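# Flip the reel on the scanner glass label-down

## Task

A reel is resting on the scanner's glass with its label facing up. Flip it so it rests flat on the glass with the label facing down, then release it.

## Robot and tools

Robot: two arms, left_arm and right_arm, each a six-joint arm with a parallel two-finger gripper. Base positions in the scene frame: left_arm at (+0.042, +0.297, 0) m, right_arm at (-0.001, -0.341, 0) m, both turned only slightly about z. The names are labels only and say nothing about image sides.

Scene frame: origin on the table surface midway between the bases, +z up, +x out over the table, left_arm on the +y side. Every reported gripper pose uses this frame: end_effector_position in metres and end_effector_quat_wxyz. That position is the point between the finger pads, roughly 1 cm short of the fingertips. In each gripper's own frame the fingers point along +z and close along y. Reported positions can be somewhat wrong, worse at long reach.

Joint ranges (rad), base outward: waist -2.618 to 3.054, shoulder 0.000 to 3.142, elbow 0.000 to 3.142, wrist pitch -1.571 to 1.571, wrist yaw -1.571 to 1.571, wrist roll -2.094 to 2.094. The elbow never fully straightens.

The row format (used by both execute_actions and move): one flat list of 14 numbers covering both arms, each in [-1, 1]. Order: left_arm dx, dy, dz, rx, ry, rz, opening, then right_arm dx, dy, dz, rx, ry, rz, opening. All 14 must be given even when one arm is idle. dx..rz are an offset (not a pose) in that gripper's own axes, measured from the gripper's pose at the start of the action (for a call's first action, or for a move, the last pose a result reported). Scale: 1.0 = 0.6 m of translation or 180 degrees of rotation; rx, ry, rz form a single rotation vector. The opening is absolute, not an offset: +1 fully open (0.094 m), -1 closed. Optionally 12 more numbers in [0, 1] may follow: per-joint stiffness multipliers, left_arm's six joints then right_arm's six, in Joint positions order; they persist until rewritten.

execute_actions(actions): a list of up to 15 actions run in sequence. Each action is a table of at most 15 rows, one per 1/30 s control step; if shorter, its last row repeats to fill 15 steps (0.5 s). Every row in an action is an offset from that action's starting pose, not from the row before. An empty list just returns the current state and images. Each step the command is clipped to within 70 mm and 16 degrees of the measured pose, so large offsets take several actions; after an action the arm travels no further than its last clipped pose. Position wins over orientation if both cannot be met.

move(target, speed, blocking): target is one 14-number row as above, offsets from the last reported pose; the gripper travels in a straight line there, both arms finishing together, in 0.5 to 10 s (cut off at 10 s). speed is the top path speed in m/s, 0.002 to 0.5, default 0.25; rotation limited to twice that in rad/s. The opening is sent at the start. Paths ignore obstacles and the other arm, and grippers can lag, drift or overshoot speed, especially with an arm nearly straight. Faster contact and targets set deeper past contact mean harder impacts. blocking=false returns after 0.5 s while motion continues; then use wait or stop before sending new actions or moves.

wait(seconds): 0 to 10 s, arms hold their last command; returns early if a running move ends. stop(): brakes a running move (needs braking distance; fingers keep moving). zoom_image(camera, region): enlarges [x0, y0, x1, y1] pixels (at most 504 by 504) of cam_high, cam_low (504x504), cam_left_wrist or cam_right_wrist (616x616). read_manual(section): only licence texts. finished_scene(scene): ends the current scene and reports success; irreversible, so only call it when the reel is label-down, flat, and released.

Results: state line per arm with pose; grip_measured (finger opening on the command scale; the last Joint positions value is the opening in metres; readings may be off about 1 mm); Hand target lines (where the controller is heading); step readings with HELD marks where a row was held back; a pose unreachable line when the clearance check altered a command; FAULT or OVER-TEMPERATURE FAULT lines for stopped arms; MOTOR HOT warnings from 75 °C (stop at 90 °C, collapse at 100 °C). A move adds a move: line with its ending (done, off_target, moving, held, fault) and limits (paced = command clipped, held = steps blocked, after which the arm may jump fast), plus each gripper's distance to its target. Camera calibrations are given per camera; the wrist cameras use fisheye models.

Practical notes: arms usually settle a centimetre or more low, and repeated zero offsets let them sag. To hold an arm still, send the correction back to its desired pose in the first call of a reply and zeros afterwards, raising the aim if it still sits low. To grip, command an opening below grip_measured (about 0.03 below is firm; less is gentler); grip force tops out around 50 to 62 N per pad, weaker on very thin parts. Expect occasional brief tugs on held parts or pushes on loose ones. The robot keeps holding its last command while you compose a reply.

Avoid: dropping the reel, knocking anything off the table, slamming or pushing hard, and letting the two arms collide or press on each other. Keep loads short to limit motor heat, and move smoothly with little wasted effort.

Each tool is called after "Request:" by a JSON object that holds its "op" and its "data", one argument or row to a line.

## Session

Request:
{"op": "execute_actions", "data": {
  "actions": []
}}

Scene clock: 0.00 s.
left_arm: end_effector_position=(+0.4178, +0.0407, +0.3311) grip_measured=+1.000 end_effector_quat_wxyz=(+0.615, +0.272, +0.623, -0.400) | right_arm: end_effector_position=(+0.1871, -0.2826, +0.1591) grip_measured=+1.000 end_effector_quat_wxyz=(-0.012, -0.400, +0.916, -0.001)
Joint positions: left_arm=[-0.382  1.438  0.919  0.613  0.612 -0.219  0.094] | right_arm=[ 0.143  1.314  1.207 -1.488  0.005 -0.524  0.094]
Joint velocities: left_arm=[-0.007 -0.017 -0.012  0.022 -0.022 -0.022  0.   ] | right_arm=[-0.007 -0.007 -0.012  0.037 -0.051 -0.095  0.   ]
Motor temperatures (°C, as the motors report them): left_arm=[22 22 24 22 22 22] | right_arm=[24 25 21 26 20 21]
Hand target (left_arm): +0.415, +0.042, +0.345; +0.628, +0.275, +0.610, -0.398
Hand target (right_arm): +0.189, -0.282, +0.163; -0.004, -0.400, +0.916, -0.000
Joint stiffness scale: left_arm=[1. 1. 1. 1. 1. 1.] | right_arm=[1. 1. 1. 1. 1. 1.]
camera_calibration (this result's frames):
cam_left_wrist: T_world_to_cam=[[-0.803609, -0.518318, 0.292504, 0.269833], [-0.584496, 0.594711, -0.551982, 0.405347], [0.112147, -0.614545, -0.78087, 0.345928], [0, 0, 0, 1]] pos_world=[0.414969, 0.111384, 0.414942]
cam_right_wrist: T_world_to_cam=[[0.885057, -0.465353, 0.010985, -0.30445], [-0.417555, -0.783279, 0.460567, -0.172238], [-0.205722, -0.412215, -0.887557, 0.179766], [0, 0, 0, 1]] pos_world=[0.234519, -0.202485, 0.242224]

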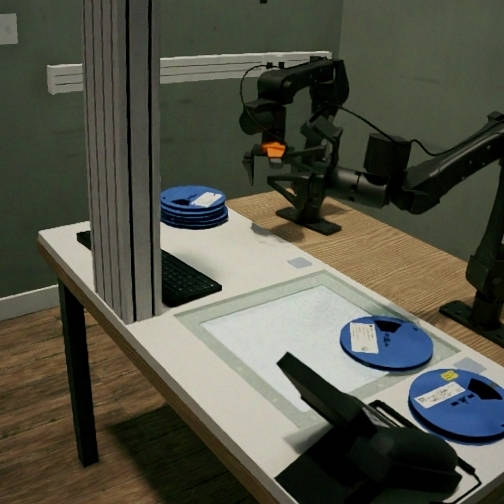

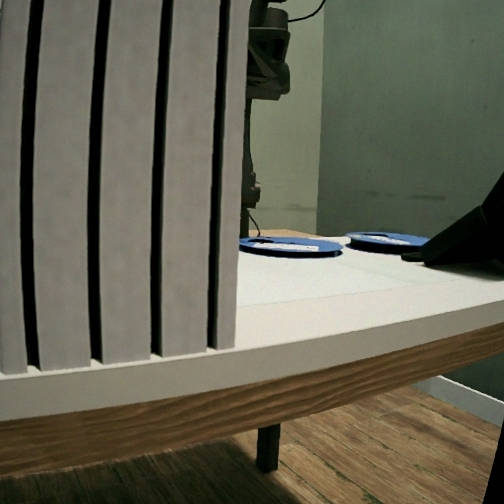

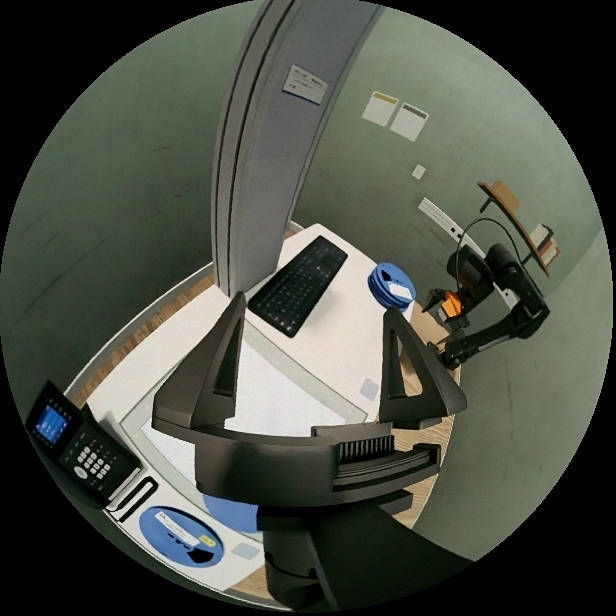

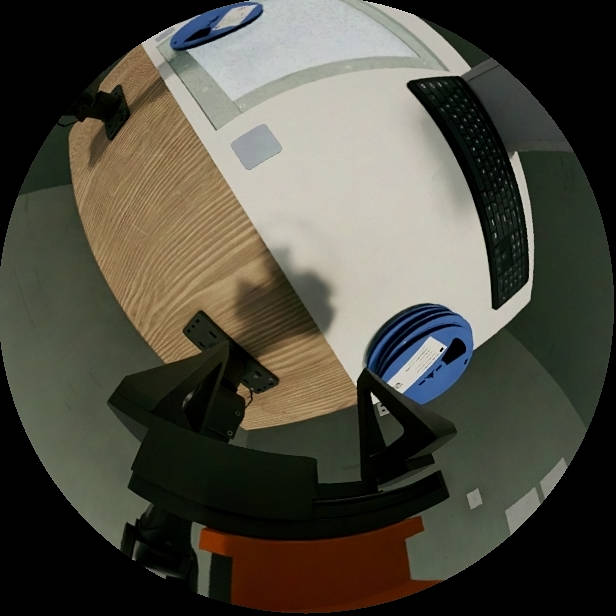

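Request:
{"op": "move", "data": {
  "target": [0.333,0.258,-0.415,-0.414,0.372,-0.322,1,-0.285,0.46,0.062,-0.289,-0.28,0.423,1],
  "speed": 0.35
}}

Scene clock: 30.77 s.
left_arm: end_effector_position=(+0.3818, +0.2909, +0.0837) grip_measured=+1.000 end_effector_quat_wxyz=(-0.018, -0.257, +0.966, -0.014) | right_arm: end_effector_position=(+0.1019, +0.0216, +0.1098) grip_measured=+1.000 end_effector_quat_wxyz=(+0.195, +0.283, +0.801, +0.490)
Joint positions: left_arm=[-0.01   1.867  1.471 -1.202  0.035 -0.521  0.094] | right_arm=[1.419 1.428 0.54  0.303 0.634 1.904 0.094]
Joint velocities: left_arm=[-0.017 -0.007 -0.002 -0.066  0.037 -0.022  0.   ] | right_arm=[-0.007 -0.012 -0.007 -0.007  0.051  0.022  0.   ]
Motor temperatures (°C, as the motors report them): left_arm=[22 24 27 26 22 22] | right_arm=[24 25 22 26 20 21]
Hand target (left_arm): +0.387, +0.295, +0.092; -0.005, -0.262, +0.965, -0.010
Hand target (right_arm): +0.102, +0.031, +0.123; +0.196, +0.289, +0.789, +0.505
Off the commanded pose (left_arm): 0.014 m, 3 deg.
Off the commanded pose (right_arm): 0.013 m, 2 deg.
Joint stiffness scale: left_arm=[1. 1. 1. 1. 1. 1.] | right_arm=[1. 1. 1. 1. 1. 1.]
move: off_target (left_arm, right_arm)
camera_calibration (this result's frames):
cam_left_wrist: T_world_to_cam=[[0.6057, -0.795692, -0.00116001, 0.0101412], [-0.377881, -0.288934, 0.879615, 0.157355], [-0.700238, -0.532345, -0.475684, 0.571208], [0, 0, 0, 1]] pos_world=[0.4533, 0.357614, 0.133315]
cam_right_wrist: T_world_to_cam=[[-0.0689005, -0.531669, -0.844145, 0.105632], [-0.982902, 0.181007, -0.033778, 0.144269], [0.170755, 0.827384, -0.53505, 0.140063], [0, 0, 0, 1]] pos_world=[0.125164, -0.0858384, 0.168983]

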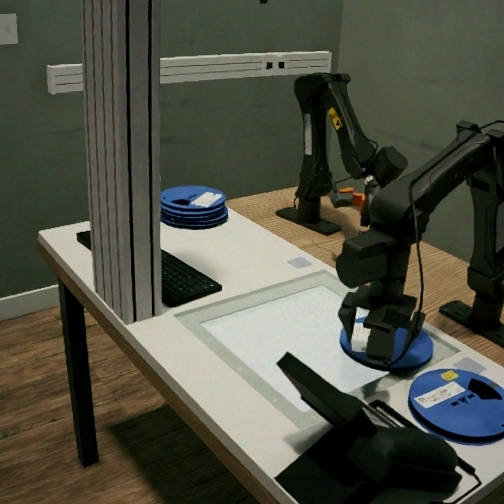

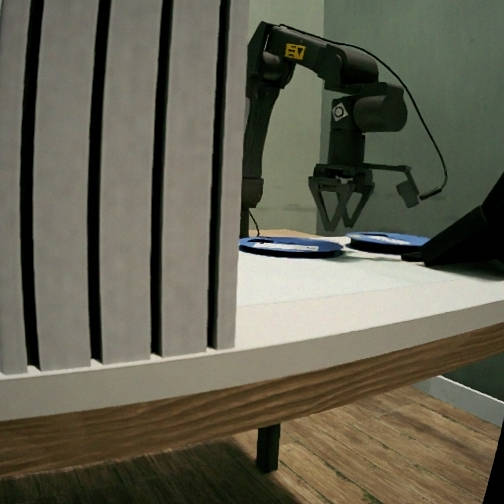

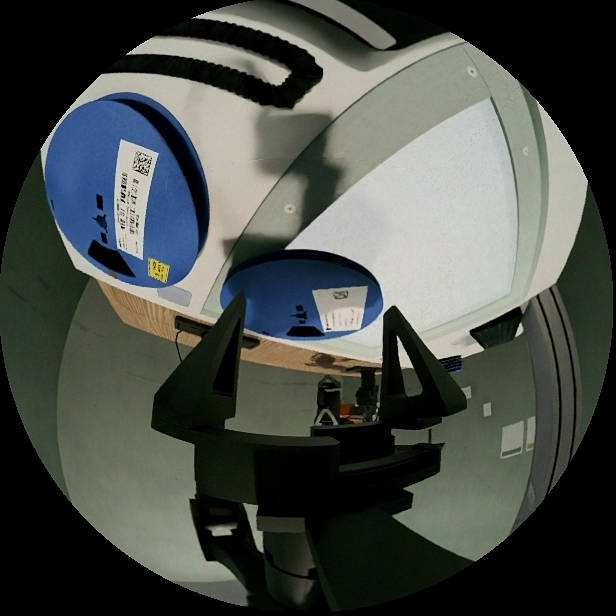

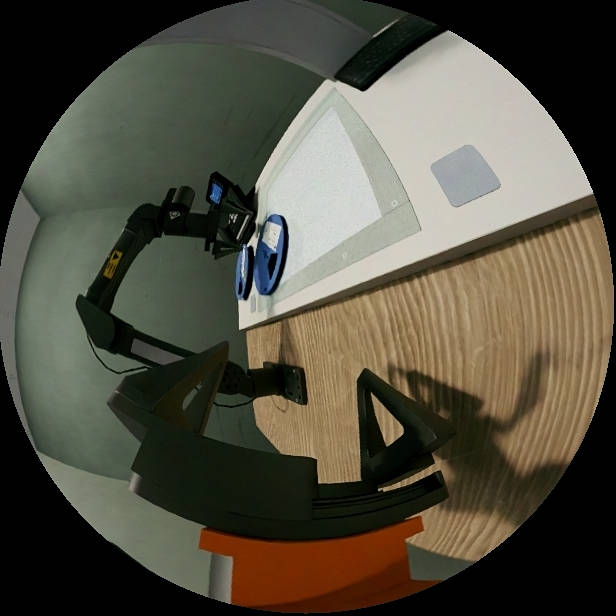

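Request:
{"op": "move", "data": {
  "target": [-0.035,0.014,0.068,0,0,0,1,0.025,-0.058,0.062,-0.015,0,0,1],
  "speed": 0.06
}}

Scene clock: 39.97 s.
left_arm: end_effector_position=(+0.3936, +0.3045, +0.0434) grip_measured=+1.000 end_effector_quat_wxyz=(-0.023, -0.256, +0.966, -0.013) | right_arm: end_effector_position=(+0.1021, +0.0489, +0.0674) grip_measured=+1.000 end_effector_quat_wxyz=(+0.190, +0.283, +0.787, +0.515)
Joint positions: left_arm=[ 0.029  1.956  1.427 -1.081  0.035 -0.48   0.094] | right_arm=[1.419 1.719 0.518 0.683 0.636 1.888 0.094]
Joint velocities: left_arm=[-0.002 -0.012 -0.007  0.007 -0.037  0.007  0.   ] | right_arm=[ 0.012 -0.032 -0.007  0.095 -0.037 -0.022  0.   ]
Motor temperatures (°C, as the motors report them): left_arm=[22 25 27 24 22 22] | right_arm=[24 25 23 27 20 21]
Hand target (left_arm): +0.395, +0.307, +0.043; -0.018, -0.257, +0.966, -0.014
Hand target (right_arm): +0.103, +0.043, +0.062; +0.202, +0.278, +0.790, +0.508
Off the commanded pose (left_arm): 0.003 m, 1 deg.
Off the commanded pose (right_arm): 0.008 m, 2 deg.
Joint stiffness scale: left_arm=[1. 1. 1. 1. 1. 1.] | right_arm=[1. 1. 1. 1. 1. 1.]
move: done
camera_calibration (this result's frames):
cam_left_wrist: T_world_to_cam=[[0.603882, -0.797053, -0.0057369, 0.0151328], [-0.370085, -0.286753, 0.883634, 0.197223], [-0.705948, -0.531488, -0.468142, 0.569248], [0, 0, 0, 1]] pos_world=[0.465711, 0.371164, 0.092303]
cam_right_wrist: T_world_to_cam=[[-0.0559189, -0.482621, -0.874042, 0.0826865], [-0.983435, 0.177797, -0.0352566, 0.138345], [0.172417, 0.857593, -0.484569, 0.0896811], [0, 0, 0, 1]] pos_world=[0.125215, -0.0616009, 0.120606]

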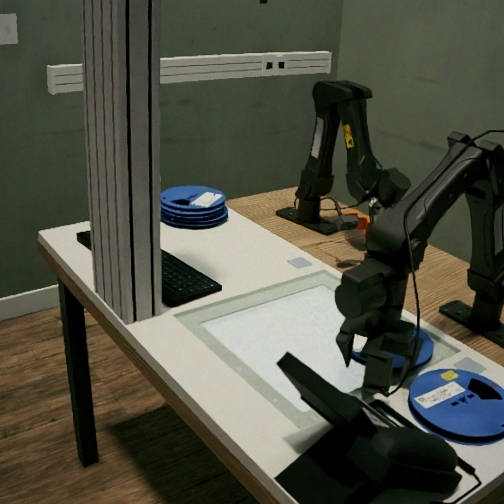

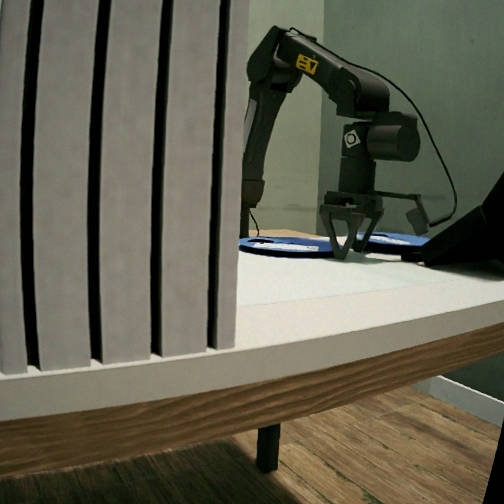

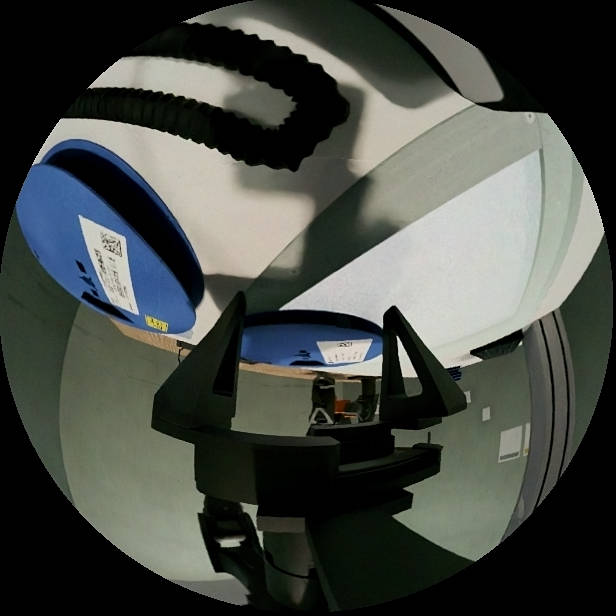

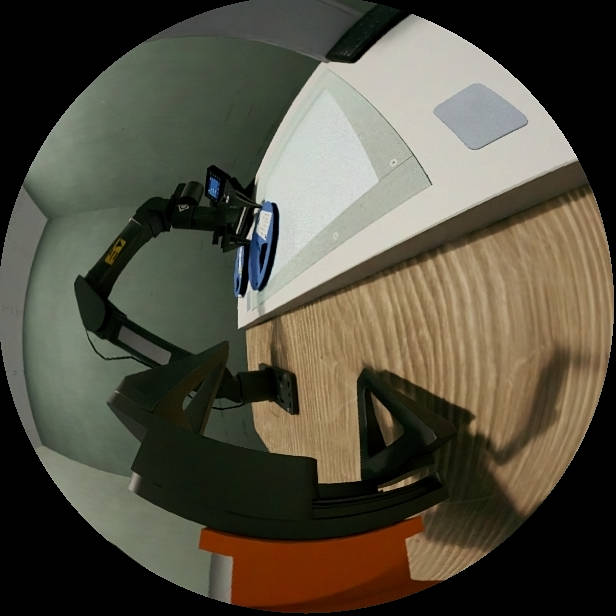

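Request:
{"op": "move", "data": {
  "target": [0.315,-0.05,0.015,0,0,-0.11,1,-0.012,0,0.048,0,0,0,1],
  "speed": 0.08
}}

Scene clock: 47.00 s.
left_arm: end_effector_position=(+0.2539, +0.1885, +0.0381) grip_measured=+1.000 end_effector_quat_wxyz=(-0.016, -0.419, +0.908, -0.005) | right_arm: end_effector_position=(+0.1214, +0.0554, +0.0496) grip_measured=+1.000 end_effector_quat_wxyz=(+0.191, +0.285, +0.792, +0.506)
Joint positions: left_arm=[-0.463  1.523  0.893 -0.953  0.031 -1.319  0.094] | right_arm=[1.347 1.811 0.539 0.755 0.573 1.855 0.094]
Joint velocities: left_arm=[-0.017 -0.002 -0.002  0.007  0.007 -0.066  0.   ] | right_arm=[ 0.022  0.002 -0.002  0.007 -0.007  0.007  0.   ]
Motor temperatures (°C, as the motors report them): left_arm=[22 25 26 24 22 22] | right_arm=[24 25 23 28 20 21]
Hand target (left_arm): +0.244, +0.188, +0.039; -0.025, -0.418, +0.908, -0.004
Hand target (right_arm): +0.124, +0.064, +0.056; +0.190, +0.283, +0.787, +0.514
Off the commanded pose (left_arm): 0.012 m, 1 deg.
Off the commanded pose (right_arm): 0.012 m, 1 deg.
Joint stiffness scale: left_arm=[1. 1. 1. 1. 1. 1.] | right_arm=[1. 1. 1. 1. 1. 1.]
move: off_target (left_arm, right_arm)
camera_calibration (this result's frames):
cam_left_wrist: T_world_to_cam=[[0.838765, -0.544101, -0.0207036, -0.0998278], [-0.249071, -0.417216, 0.874011, 0.111204], [-0.484188, -0.727932, -0.485465, 0.387886], [0, 0, 0, 1]] pos_world=[0.299239, 0.274435, 0.0890448]
cam_right_wrist: T_world_to_cam=[[-0.0645675, -0.498954, -0.86422, 0.0727594], [-0.983202, 0.179966, -0.0304458, 0.155153], [0.170721, 0.847736, -0.502193, 0.0737375], [0, 0, 0, 1]] pos_world=[0.144656, -0.0541286, 0.104634]

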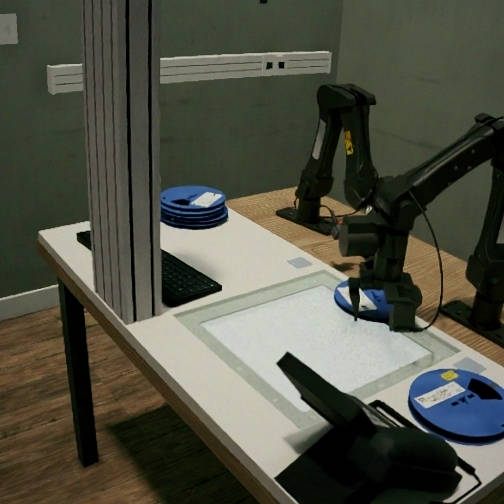

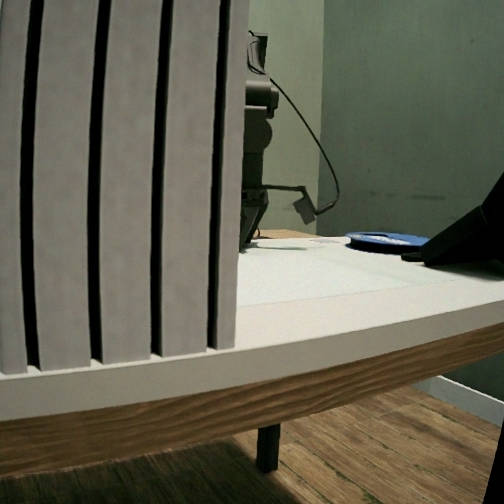

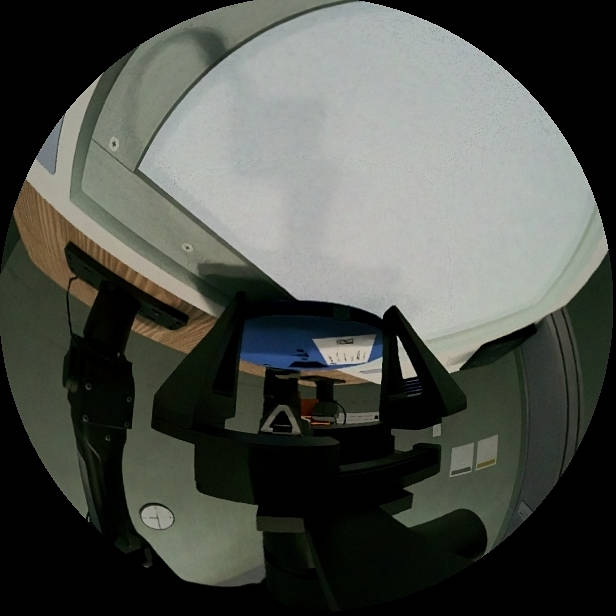

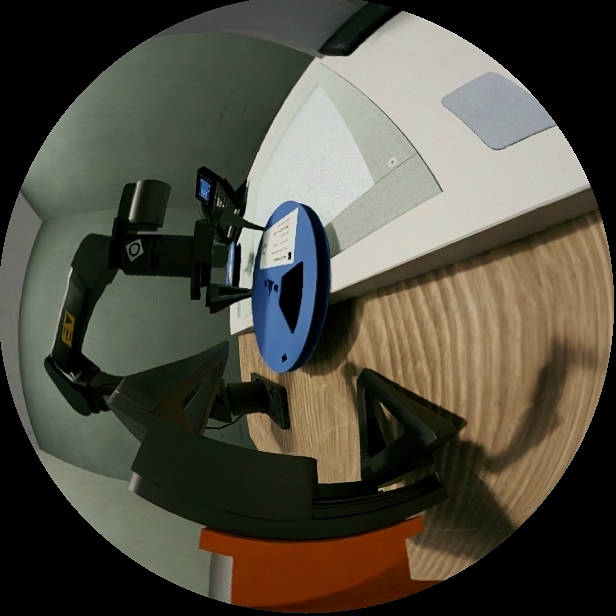

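Request:
{"op": "move", "data": {
  "target": [0,0,0,0,0,0,1,0.01,0.06,0.09,0,0,0,1],
  "speed": 0.06
}}

Request:
{"op": "move", "data": {
  "target": [-0.045,0,-0.02,0,0,0,1,0,0.075,-0.035,-0.03,0,0,1],
  "speed": 0.05
}}

Scene clock: 53.37 s.
left_arm: end_effector_position=(+0.2539, +0.1883, +0.0381) grip_measured=+1.000 end_effector_quat_wxyz=(-0.016, -0.420, +0.907, -0.005) | right_arm: end_effector_position=(+0.1547, +0.1028, +0.0573) grip_measured=+1.000 end_effector_quat_wxyz=(+0.189, +0.289, +0.790, +0.507)
Joint positions: left_arm=[-0.463  1.523  0.893 -0.953  0.032 -1.322  0.094] | right_arm=[1.255 1.923 0.755 0.677 0.493 1.813 0.094]
Joint velocities: left_arm=[ 0.002  0.007  0.002  0.007 -0.022 -0.022  0.   ] | right_arm=[-0.002 -0.017 -0.007 -0.022 -0.081 -0.007  0.   ]
Motor temperatures (°C, as the motors report them): left_arm=[22 25 26 23 22 22] | right_arm=[24 25 23 28 20 21]
Hand target (left_arm): +0.254, +0.188, +0.038; -0.016, -0.419, +0.908, -0.005
Hand target (right_arm): +0.158, +0.108, +0.059; +0.190, +0.285, +0.792, +0.506
Off the commanded pose (left_arm): 0.000 m, 0 deg.
Off the commanded pose (right_arm): 0.007 m, 1 deg.
Joint stiffness scale: left_arm=[1. 1. 1. 1. 1. 1.] | right_arm=[1. 1. 1. 1. 1. 1.]
move: done
camera_calibration (this result's frames):
cam_left_wrist: T_world_to_cam=[[0.84021, -0.541865, -0.0206996, -0.100632], [-0.247607, -0.417339, 0.874368, 0.110773], [-0.482428, -0.729528, -0.484822, 0.3876], [0, 0, 0, 1]] pos_world=[0.29897, 0.274465, 0.0889778]
cam_right_wrist: T_world_to_cam=[[-0.0727939, -0.493443, -0.866727, 0.10604], [-0.982357, 0.185576, -0.0231466, 0.178554], [0.172266, 0.84975, -0.498246, 0.0310763], [0, 0, 0, 1]] pos_world=[0.177769, -0.00721773, 0.111524]

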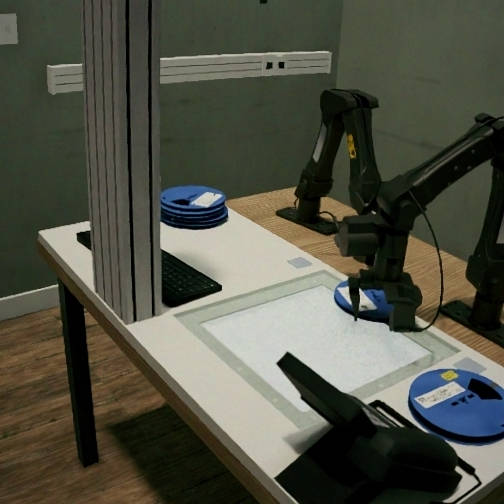

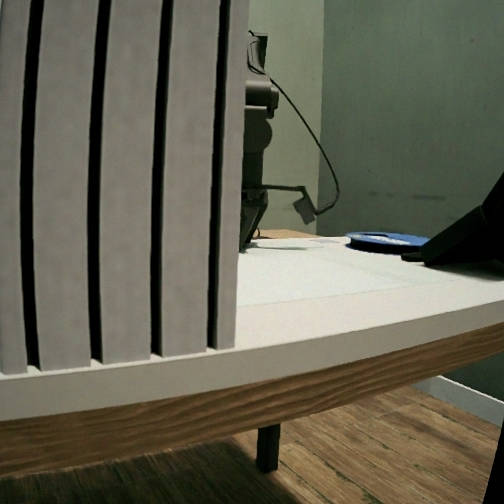

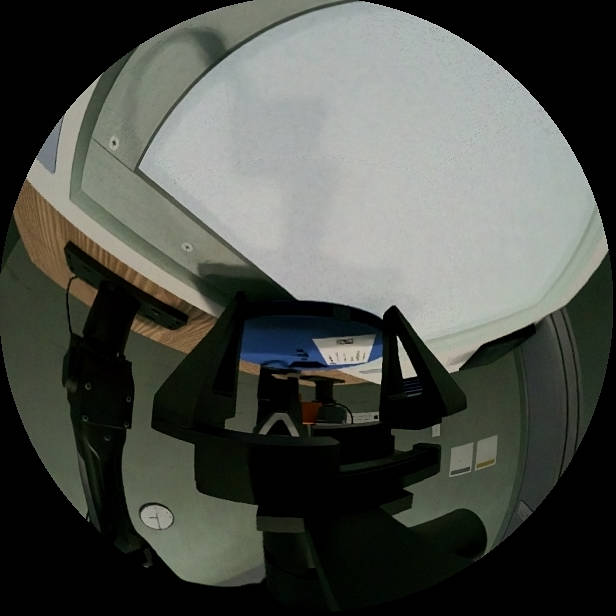

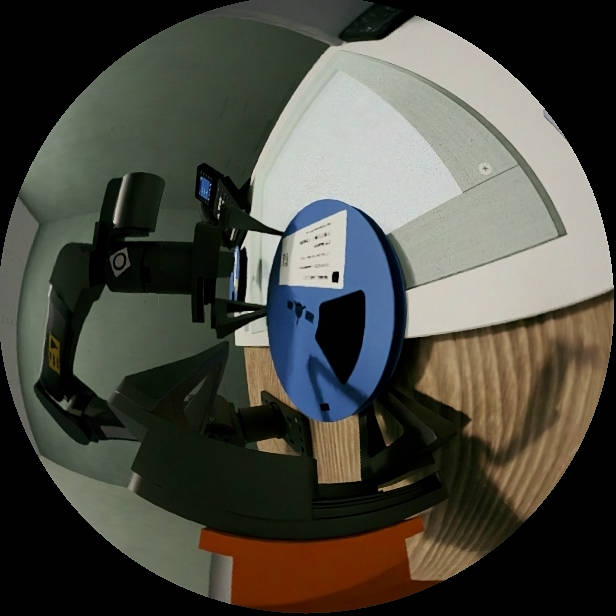

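Scene clock: 54.67 s.
left_arm: end_effector_position=(+0.2658, +0.2056, +0.0466) grip_measured=+1.000 end_effector_quat_wxyz=(-0.020, -0.420, +0.907, -0.013) | right_arm: end_effector_position=(+0.1567, +0.1045, +0.0957) grip_measured=+1.000 end_effector_quat_wxyz=(+0.195, +0.284, +0.771, +0.536)
Joint positions: left_arm=[-0.366  1.523  0.929 -0.987  0.047 -1.225  0.094] | right_arm=[1.255 1.833 0.755 0.667 0.504 1.782 0.094]
Joint velocities: left_arm=[ 0.007 -0.012 -0.002 -0.051 -0.037  0.037  0.   ] | right_arm=[ 0.007 -0.012  0.002  0.007  0.051  0.051  0.   ]
Motor temperatures (°C, as the motors report them): left_arm=[22 25 26 23 22 22] | right_arm=[24 26 23 28 20 21]
Hand target (left_arm): +0.271, +0.208, +0.050; -0.016, -0.420, +0.907, -0.007
Hand target (right_arm): +0.155, +0.103, +0.107; +0.202, +0.281, +0.765, +0.543
Off the commanded pose (left_arm): 0.007 m, 1 deg.
Off the commanded pose (right_arm): 0.012 m, 1 deg.
Joint stiffness scale: left_arm=[1. 1. 1. 1. 1. 1.] | right_arm=[1. 1. 1. 1. 1. 1.]
move: off_target (right_arm)
camera_calibration (this result's frames):
cam_left_wrist: T_world_to_cam=[[0.840314, -0.541942, -0.0131005, -0.101511], [-0.245838, -0.402502, 0.881791, 0.109605], [-0.483153, -0.737761, -0.471458, 0.411344], [0, 0, 0, 1]] pos_world=[0.310988, 0.292576, 0.0959527]
cam_right_wrist: T_world_to_cam=[[-0.0375795, -0.440526, -0.896953, 0.132179], [-0.981319, 0.185747, -0.050113, 0.18346], [0.188683, 0.878313, -0.439277, 0.0372463], [0, 0, 0, 1]] pos_world=[0.177972, -0.00856291, 0.144113]

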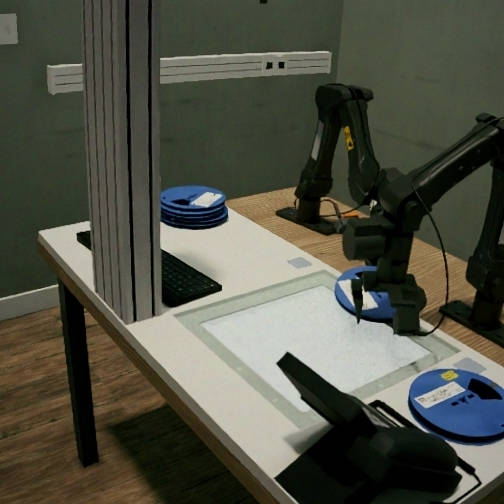

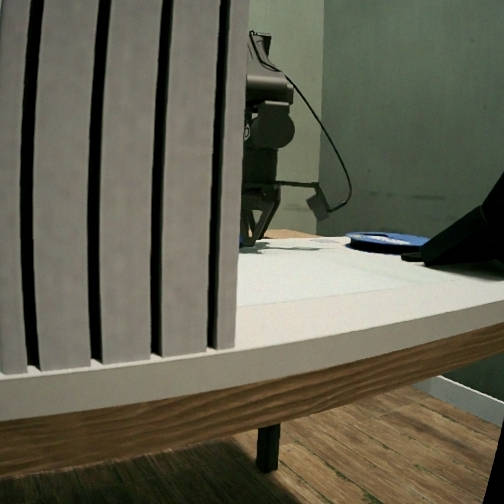

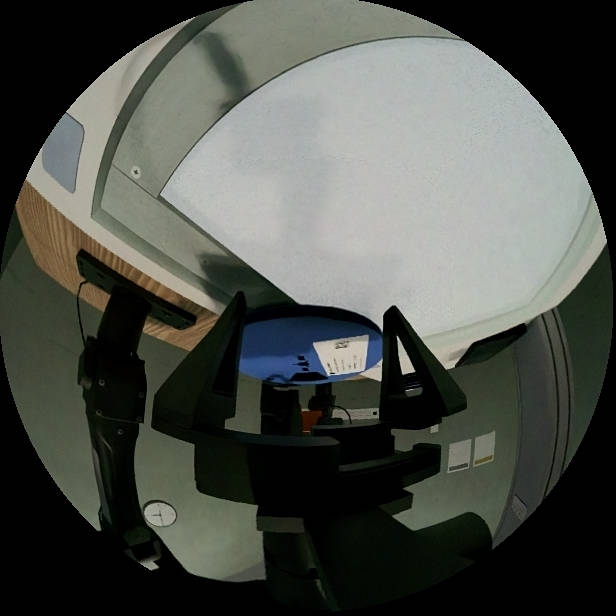

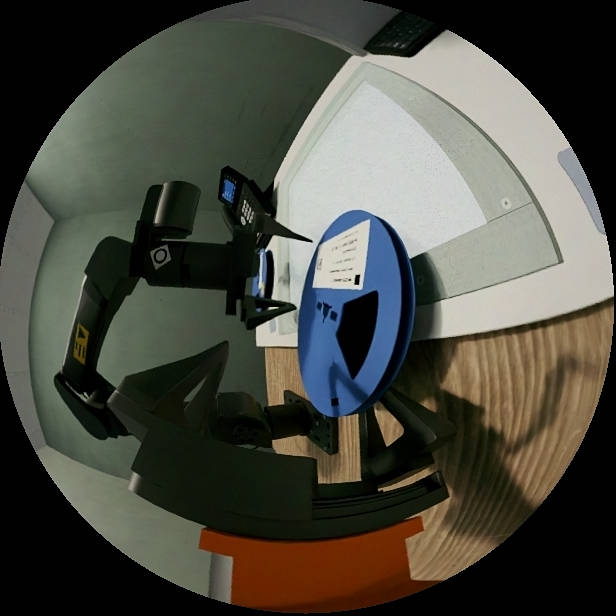

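Close gradually while the left arm retreats.

Request:
{"op": "execute_actions", "data": {
  "actions": [
    [[-0.005,0,-0.005,0,0,0,1,0,0.01,0,0,0,0,0.94],[-0.01,0,-0.01,0,0,0,1,0,0.01,0,0,0,0,0.88],[-0.015,0,-0.015,0,0,0,1,0,0.01,0,0,0,0,0.82],[-0.02,0,-0.02,0,0,0,1,0,0.01,0,0,0,0,0.76],[-0.025,0,-0.025,0,0,0,1,0,0.01,0,0,0,0,0.7],[-0.03,0,-0.03,0,0,0,1,0,0.01,0,0,0,0,0.64],[-0.035,0,-0.035,0,0,0,1,0,0.01,0,0,0,0,0.58],[-0.04,0,-0.04,0,0,0,1,0,0.01,0,0,0,0,0.52],[-0.045,0,-0.045,0,0,0,1,0,0.01,0,0,0,0,0.46],[-0.05,0,-0.05,0,0,0,1,0,0.01,0,0,0,0,0.4],[-0.055,0,-0.055,0,0,0,1,0,0.01,0,0,0,0,0.34],[-0.06,0,-0.06,0,0,0,1,0,0.01,0,0,0,0,0.28],[-0.065,0,-0.065,0,0,0,1,0,0.01,0,0,0,0,0.22],[-0.07,0,-0.07,0,0,0,1,0,0.01,0,0,0,0,0.16],[-0.075,0,-0.075,0,0,0,1,0,0.01,0,0,0,0,0.1]],
    [[-0.02,0,-0.02,0,0,0,1,0,0.01,0,0,0,0,0.04],[-0.025,0,-0.025,0,0,0,1,0,0.01,0,0,0,0,-0.02],[-0.03,0,-0.03,0,0,0,1,0,0.01,0,0,0,0,-0.08],[-0.035,0,-0.035,0,0,0,1,0,0.01,0,0,0,0,-0.14],[-0.04,0,-0.04,0,0,0,1,0,0.01,0,0,0,0,-0.2],[-0.045,0,-0.045,0,0,0,1,0,0.01,0,0,0,0,-0.26],[-0.05,0,-0.05,0,0,0,1,0,0.01,0,0,0,0,-0.32],[-0.055,0,-0.055,0,0,0,1,0,0.01,0,0,0,0,-0.38],[-0.06,0,-0.06,0,0,0,1,0,0.01,0,0,0,0,-0.44],[-0.065,0,-0.065,0,0,0,1,0,0.01,0,0,0,0,-0.5],[-0.07,0,-0.07,0,0,0,1,0,0.01,0,0,0,0,-0.56],[-0.075,0,-0.075,0,0,0,1,0,0.01,0,0,0,0,-0.62],[-0.08,0,-0.08,0,0,0,1,0,0.01,0,0,0,0,-0.68],[-0.08,0,-0.08,0,0,0,1,0,0.01,0,0,0,0,-0.73]]
  ]
}}

Request:
{"op": "move", "data": {
  "target": [-0.08,0.3,-0.07,0,0,0,1,0,0.01,0,0,0,0,-0.85],
  "speed": 0.3
}}

Scene clock: 75.30 s.
left_arm: end_effector_position=(+0.3262, +0.2688, +0.1231) grip_measured=+1.000 end_effector_quat_wxyz=(+0.005, -0.441, +0.897, -0.032) | right_arm: end_effector_position=(+0.1559, +0.0995, +0.0848) grip_measured=-0.722 end_effector_quat_wxyz=(+0.199, +0.280, +0.786, +0.514)
Joint positions: left_arm=[-0.079  1.582  1.297 -1.244  0.05  -0.985  0.094] | right_arm=[1.255 1.833 0.755 0.614 0.504 1.781 0.013]
Joint velocities: left_arm=[ 0.139  0.061  0.261 -0.183 -0.051  0.11   0.   ] | right_arm=[ 0.002  0.002 -0.002 -0.037 -0.007 -0.007 -0.014]
Motor temperatures (°C, as the motors report them): left_arm=[22 24 27 23 22 22] | right_arm=[24 28 22 29 20 21]
Hand target (left_arm): +0.323, +0.271, +0.129; -0.007, -0.431, +0.902, -0.026
Hand target (right_arm): +0.158, +0.104, +0.096; +0.197, +0.282, +0.779, +0.525
Off the commanded pose (left_arm): 0.007 m, 2 deg.
Off the commanded pose (right_arm): 0.012 m, 2 deg.
Joint stiffness scale: left_arm=[1. 1. 1. 1. 1. 1.] | right_arm=[1. 1. 1. 1. 1. 1.]
Step readings (end_effector_position; steps 1 to 15: 1st action; 16 to 30: 2nd action):
0: left_arm (+0.2655, +0.2057, +0.0466) | right_arm (+0.1568, +0.1045, +0.0957)
1: left_arm (+0.2655, +0.2058, +0.0466) | right_arm (+0.1567, +0.1043, +0.0952)
2: left_arm (+0.2655, +0.2062, +0.0466) | right_arm (+0.1567, +0.1039, +0.0945)
4: left_arm (+0.2659, +0.2095, +0.0478) | right_arm (+0.1566, +0.1032, +0.0929)
8: left_arm (+0.2744, +0.2183, +0.0576) | right_arm (+0.1564, +0.1025, +0.0911)
15: left_arm (+0.2940, +0.2332, +0.0815) | right_arm (+0.1563, +0.1020, +0.0902)
16: left_arm (+0.2968, +0.2353, +0.0842) | right_arm (+0.1563, +0.1018, +0.0896)
17: left_arm (+0.2993, +0.2379, +0.0866) | right_arm (+0.1562, +0.1015, +0.0889)
19: left_arm (+0.3033, +0.2433, +0.0920) | right_arm (+0.1561, +0.1007, +0.0873)
23: left_arm (+0.3120, +0.2531, +0.1037) | right_arm (+0.1560, +0.0999, +0.0857)
30: end_effector_position above
camera_calibration (this result's frames):
cam_left_wrist: T_world_to_cam=[[0.864245, -0.500956, 0.0460794, -0.14307], [-0.280347, -0.403539, 0.870954, 0.0953133], [-0.417715, -0.765636, -0.489198, 0.511538], [0, 0, 0, 1]] pos_world=[0.364045, 0.358443, 0.173823]
cam_right_wrist: T_world_to_cam=[[-0.0441153, -0.48747, -0.872025, 0.123754], [-0.981787, 0.182611, -0.0524129, 0.183636], [0.184791, 0.85383, -0.486648, 0.0441022], [0, 0, 0, 1]] pos_world=[0.177601, -0.0108634, 0.139004]

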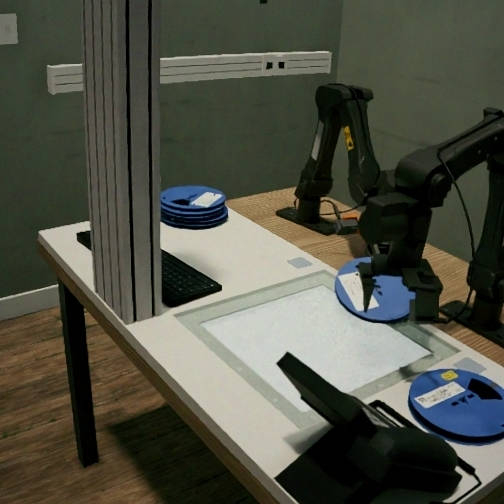

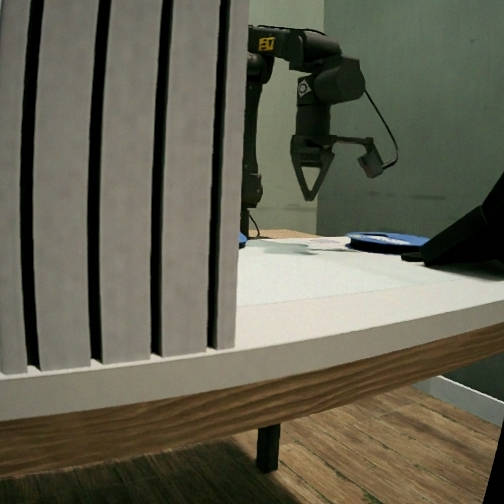

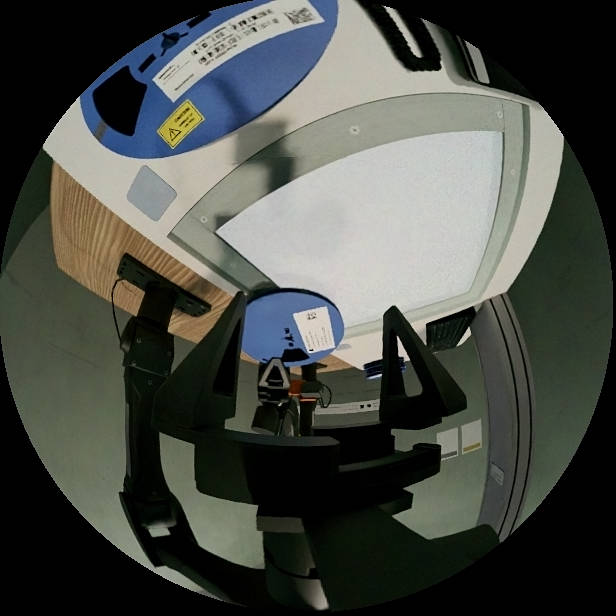

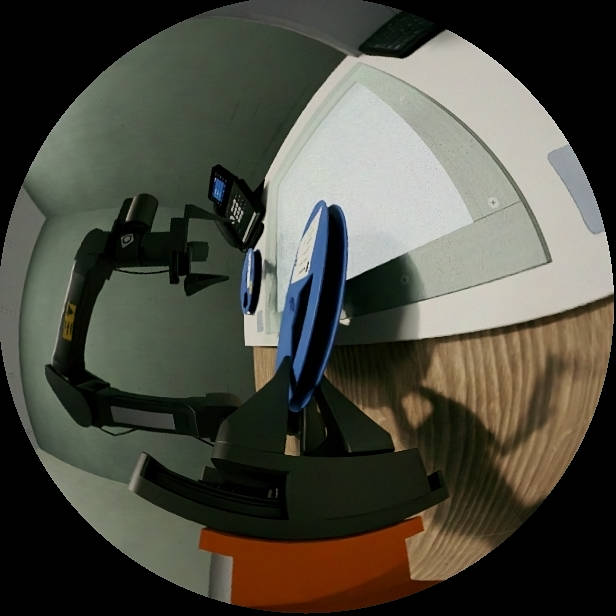

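Scene clock: 76.70 s.
left_arm: end_effector_position=(+0.2120, +0.4116, +0.1433) grip_measured=+1.000 end_effector_quat_wxyz=(-0.008, -0.441, +0.897, -0.036) | right_arm: end_effector_position=(+0.1565, +0.1014, +0.0895) grip_measured=-0.772 end_effector_quat_wxyz=(+0.198, +0.282, +0.780, +0.523)
Joint positions: left_arm=[ 0.641  1.342  1.163 -1.421  0.068 -0.263  0.094] | right_arm=[1.255 1.832 0.755 0.634 0.506 1.781 0.011]
Joint velocities: left_arm=[-0.007 -0.007  0.007 -0.037 -0.066  0.007  0.   ] | right_arm=[-0.022 -0.017  0.002 -0.037  0.007 -0.037  0.001]
Motor temperatures (°C, as the motors report them): left_arm=[22 24 27 23 22 22] | right_arm=[24 28 23 29 20 21]
Hand target (left_arm): +0.213, +0.413, +0.152; +0.008, -0.441, +0.897, -0.037
Hand target (right_arm): +0.157, +0.101, +0.090; +0.199, +0.280, +0.785, +0.515
Off the commanded pose (left_arm): 0.012 m, 2 deg.
Off the commanded pose (right_arm): 0.001 m, 1 deg.
Joint stiffness scale: left_arm=[1. 1. 1. 1. 1. 1.] | right_arm=[1. 1. 1. 1. 1. 1.]
move: off_target (left_arm)
camera_calibration (this result's frames):
cam_left_wrist: T_world_to_cam=[[0.864691, -0.500785, 0.0390312, 0.0270908], [-0.263827, -0.386669, 0.883675, 0.0910969], [-0.427439, -0.774404, -0.46647, 0.585437], [0, 0, 0, 1]] pos_world=[0.250847, 0.502156, 0.191531]
cam_right_wrist: T_world_to_cam=[[-0.041237, -0.469012, -0.882228, 0.127375], [-0.98125, 0.185395, -0.0526949, 0.183788], [0.188276, 0.863514, -0.467864, 0.0414105], [0, 0, 0, 1]] pos_world=[0.177798, -0.0100914, 0.141433]

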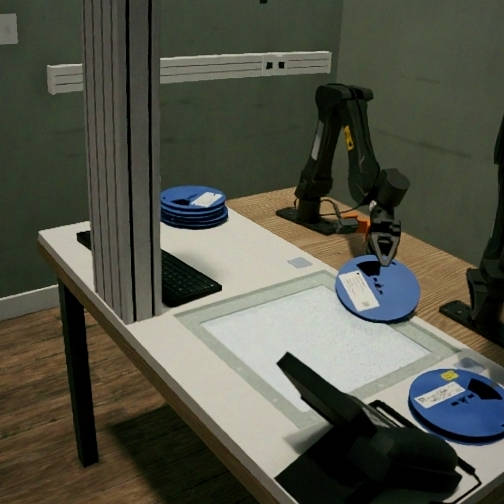

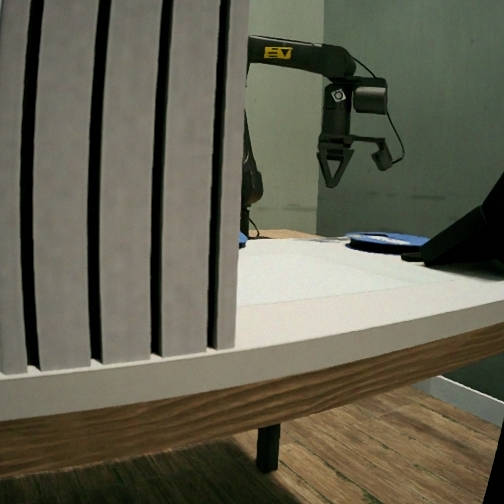

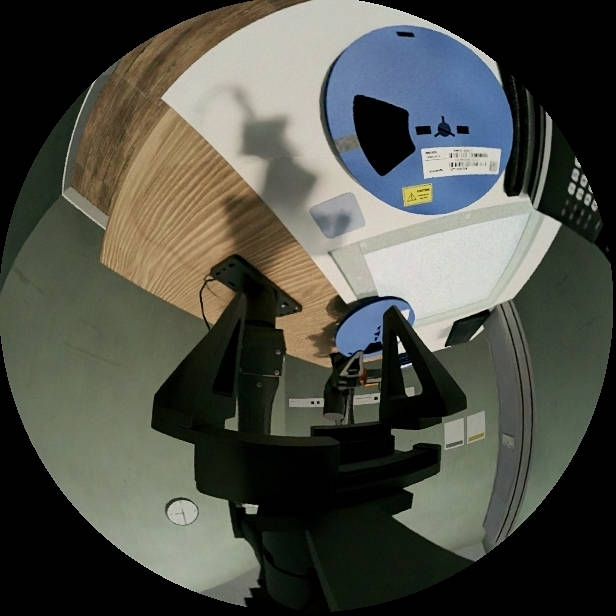

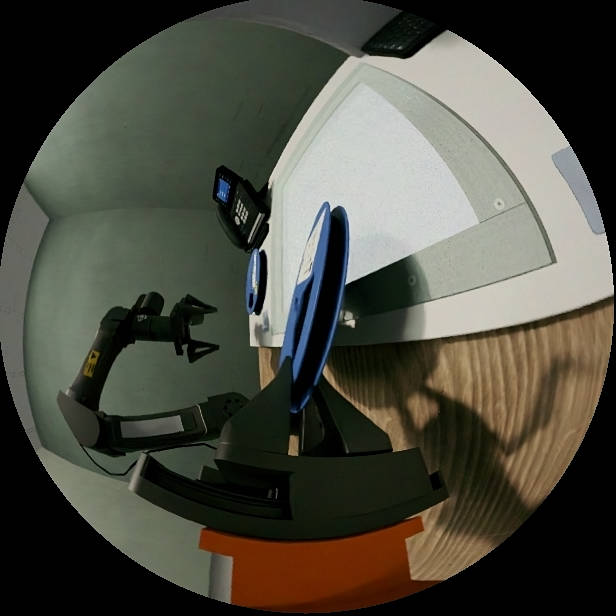

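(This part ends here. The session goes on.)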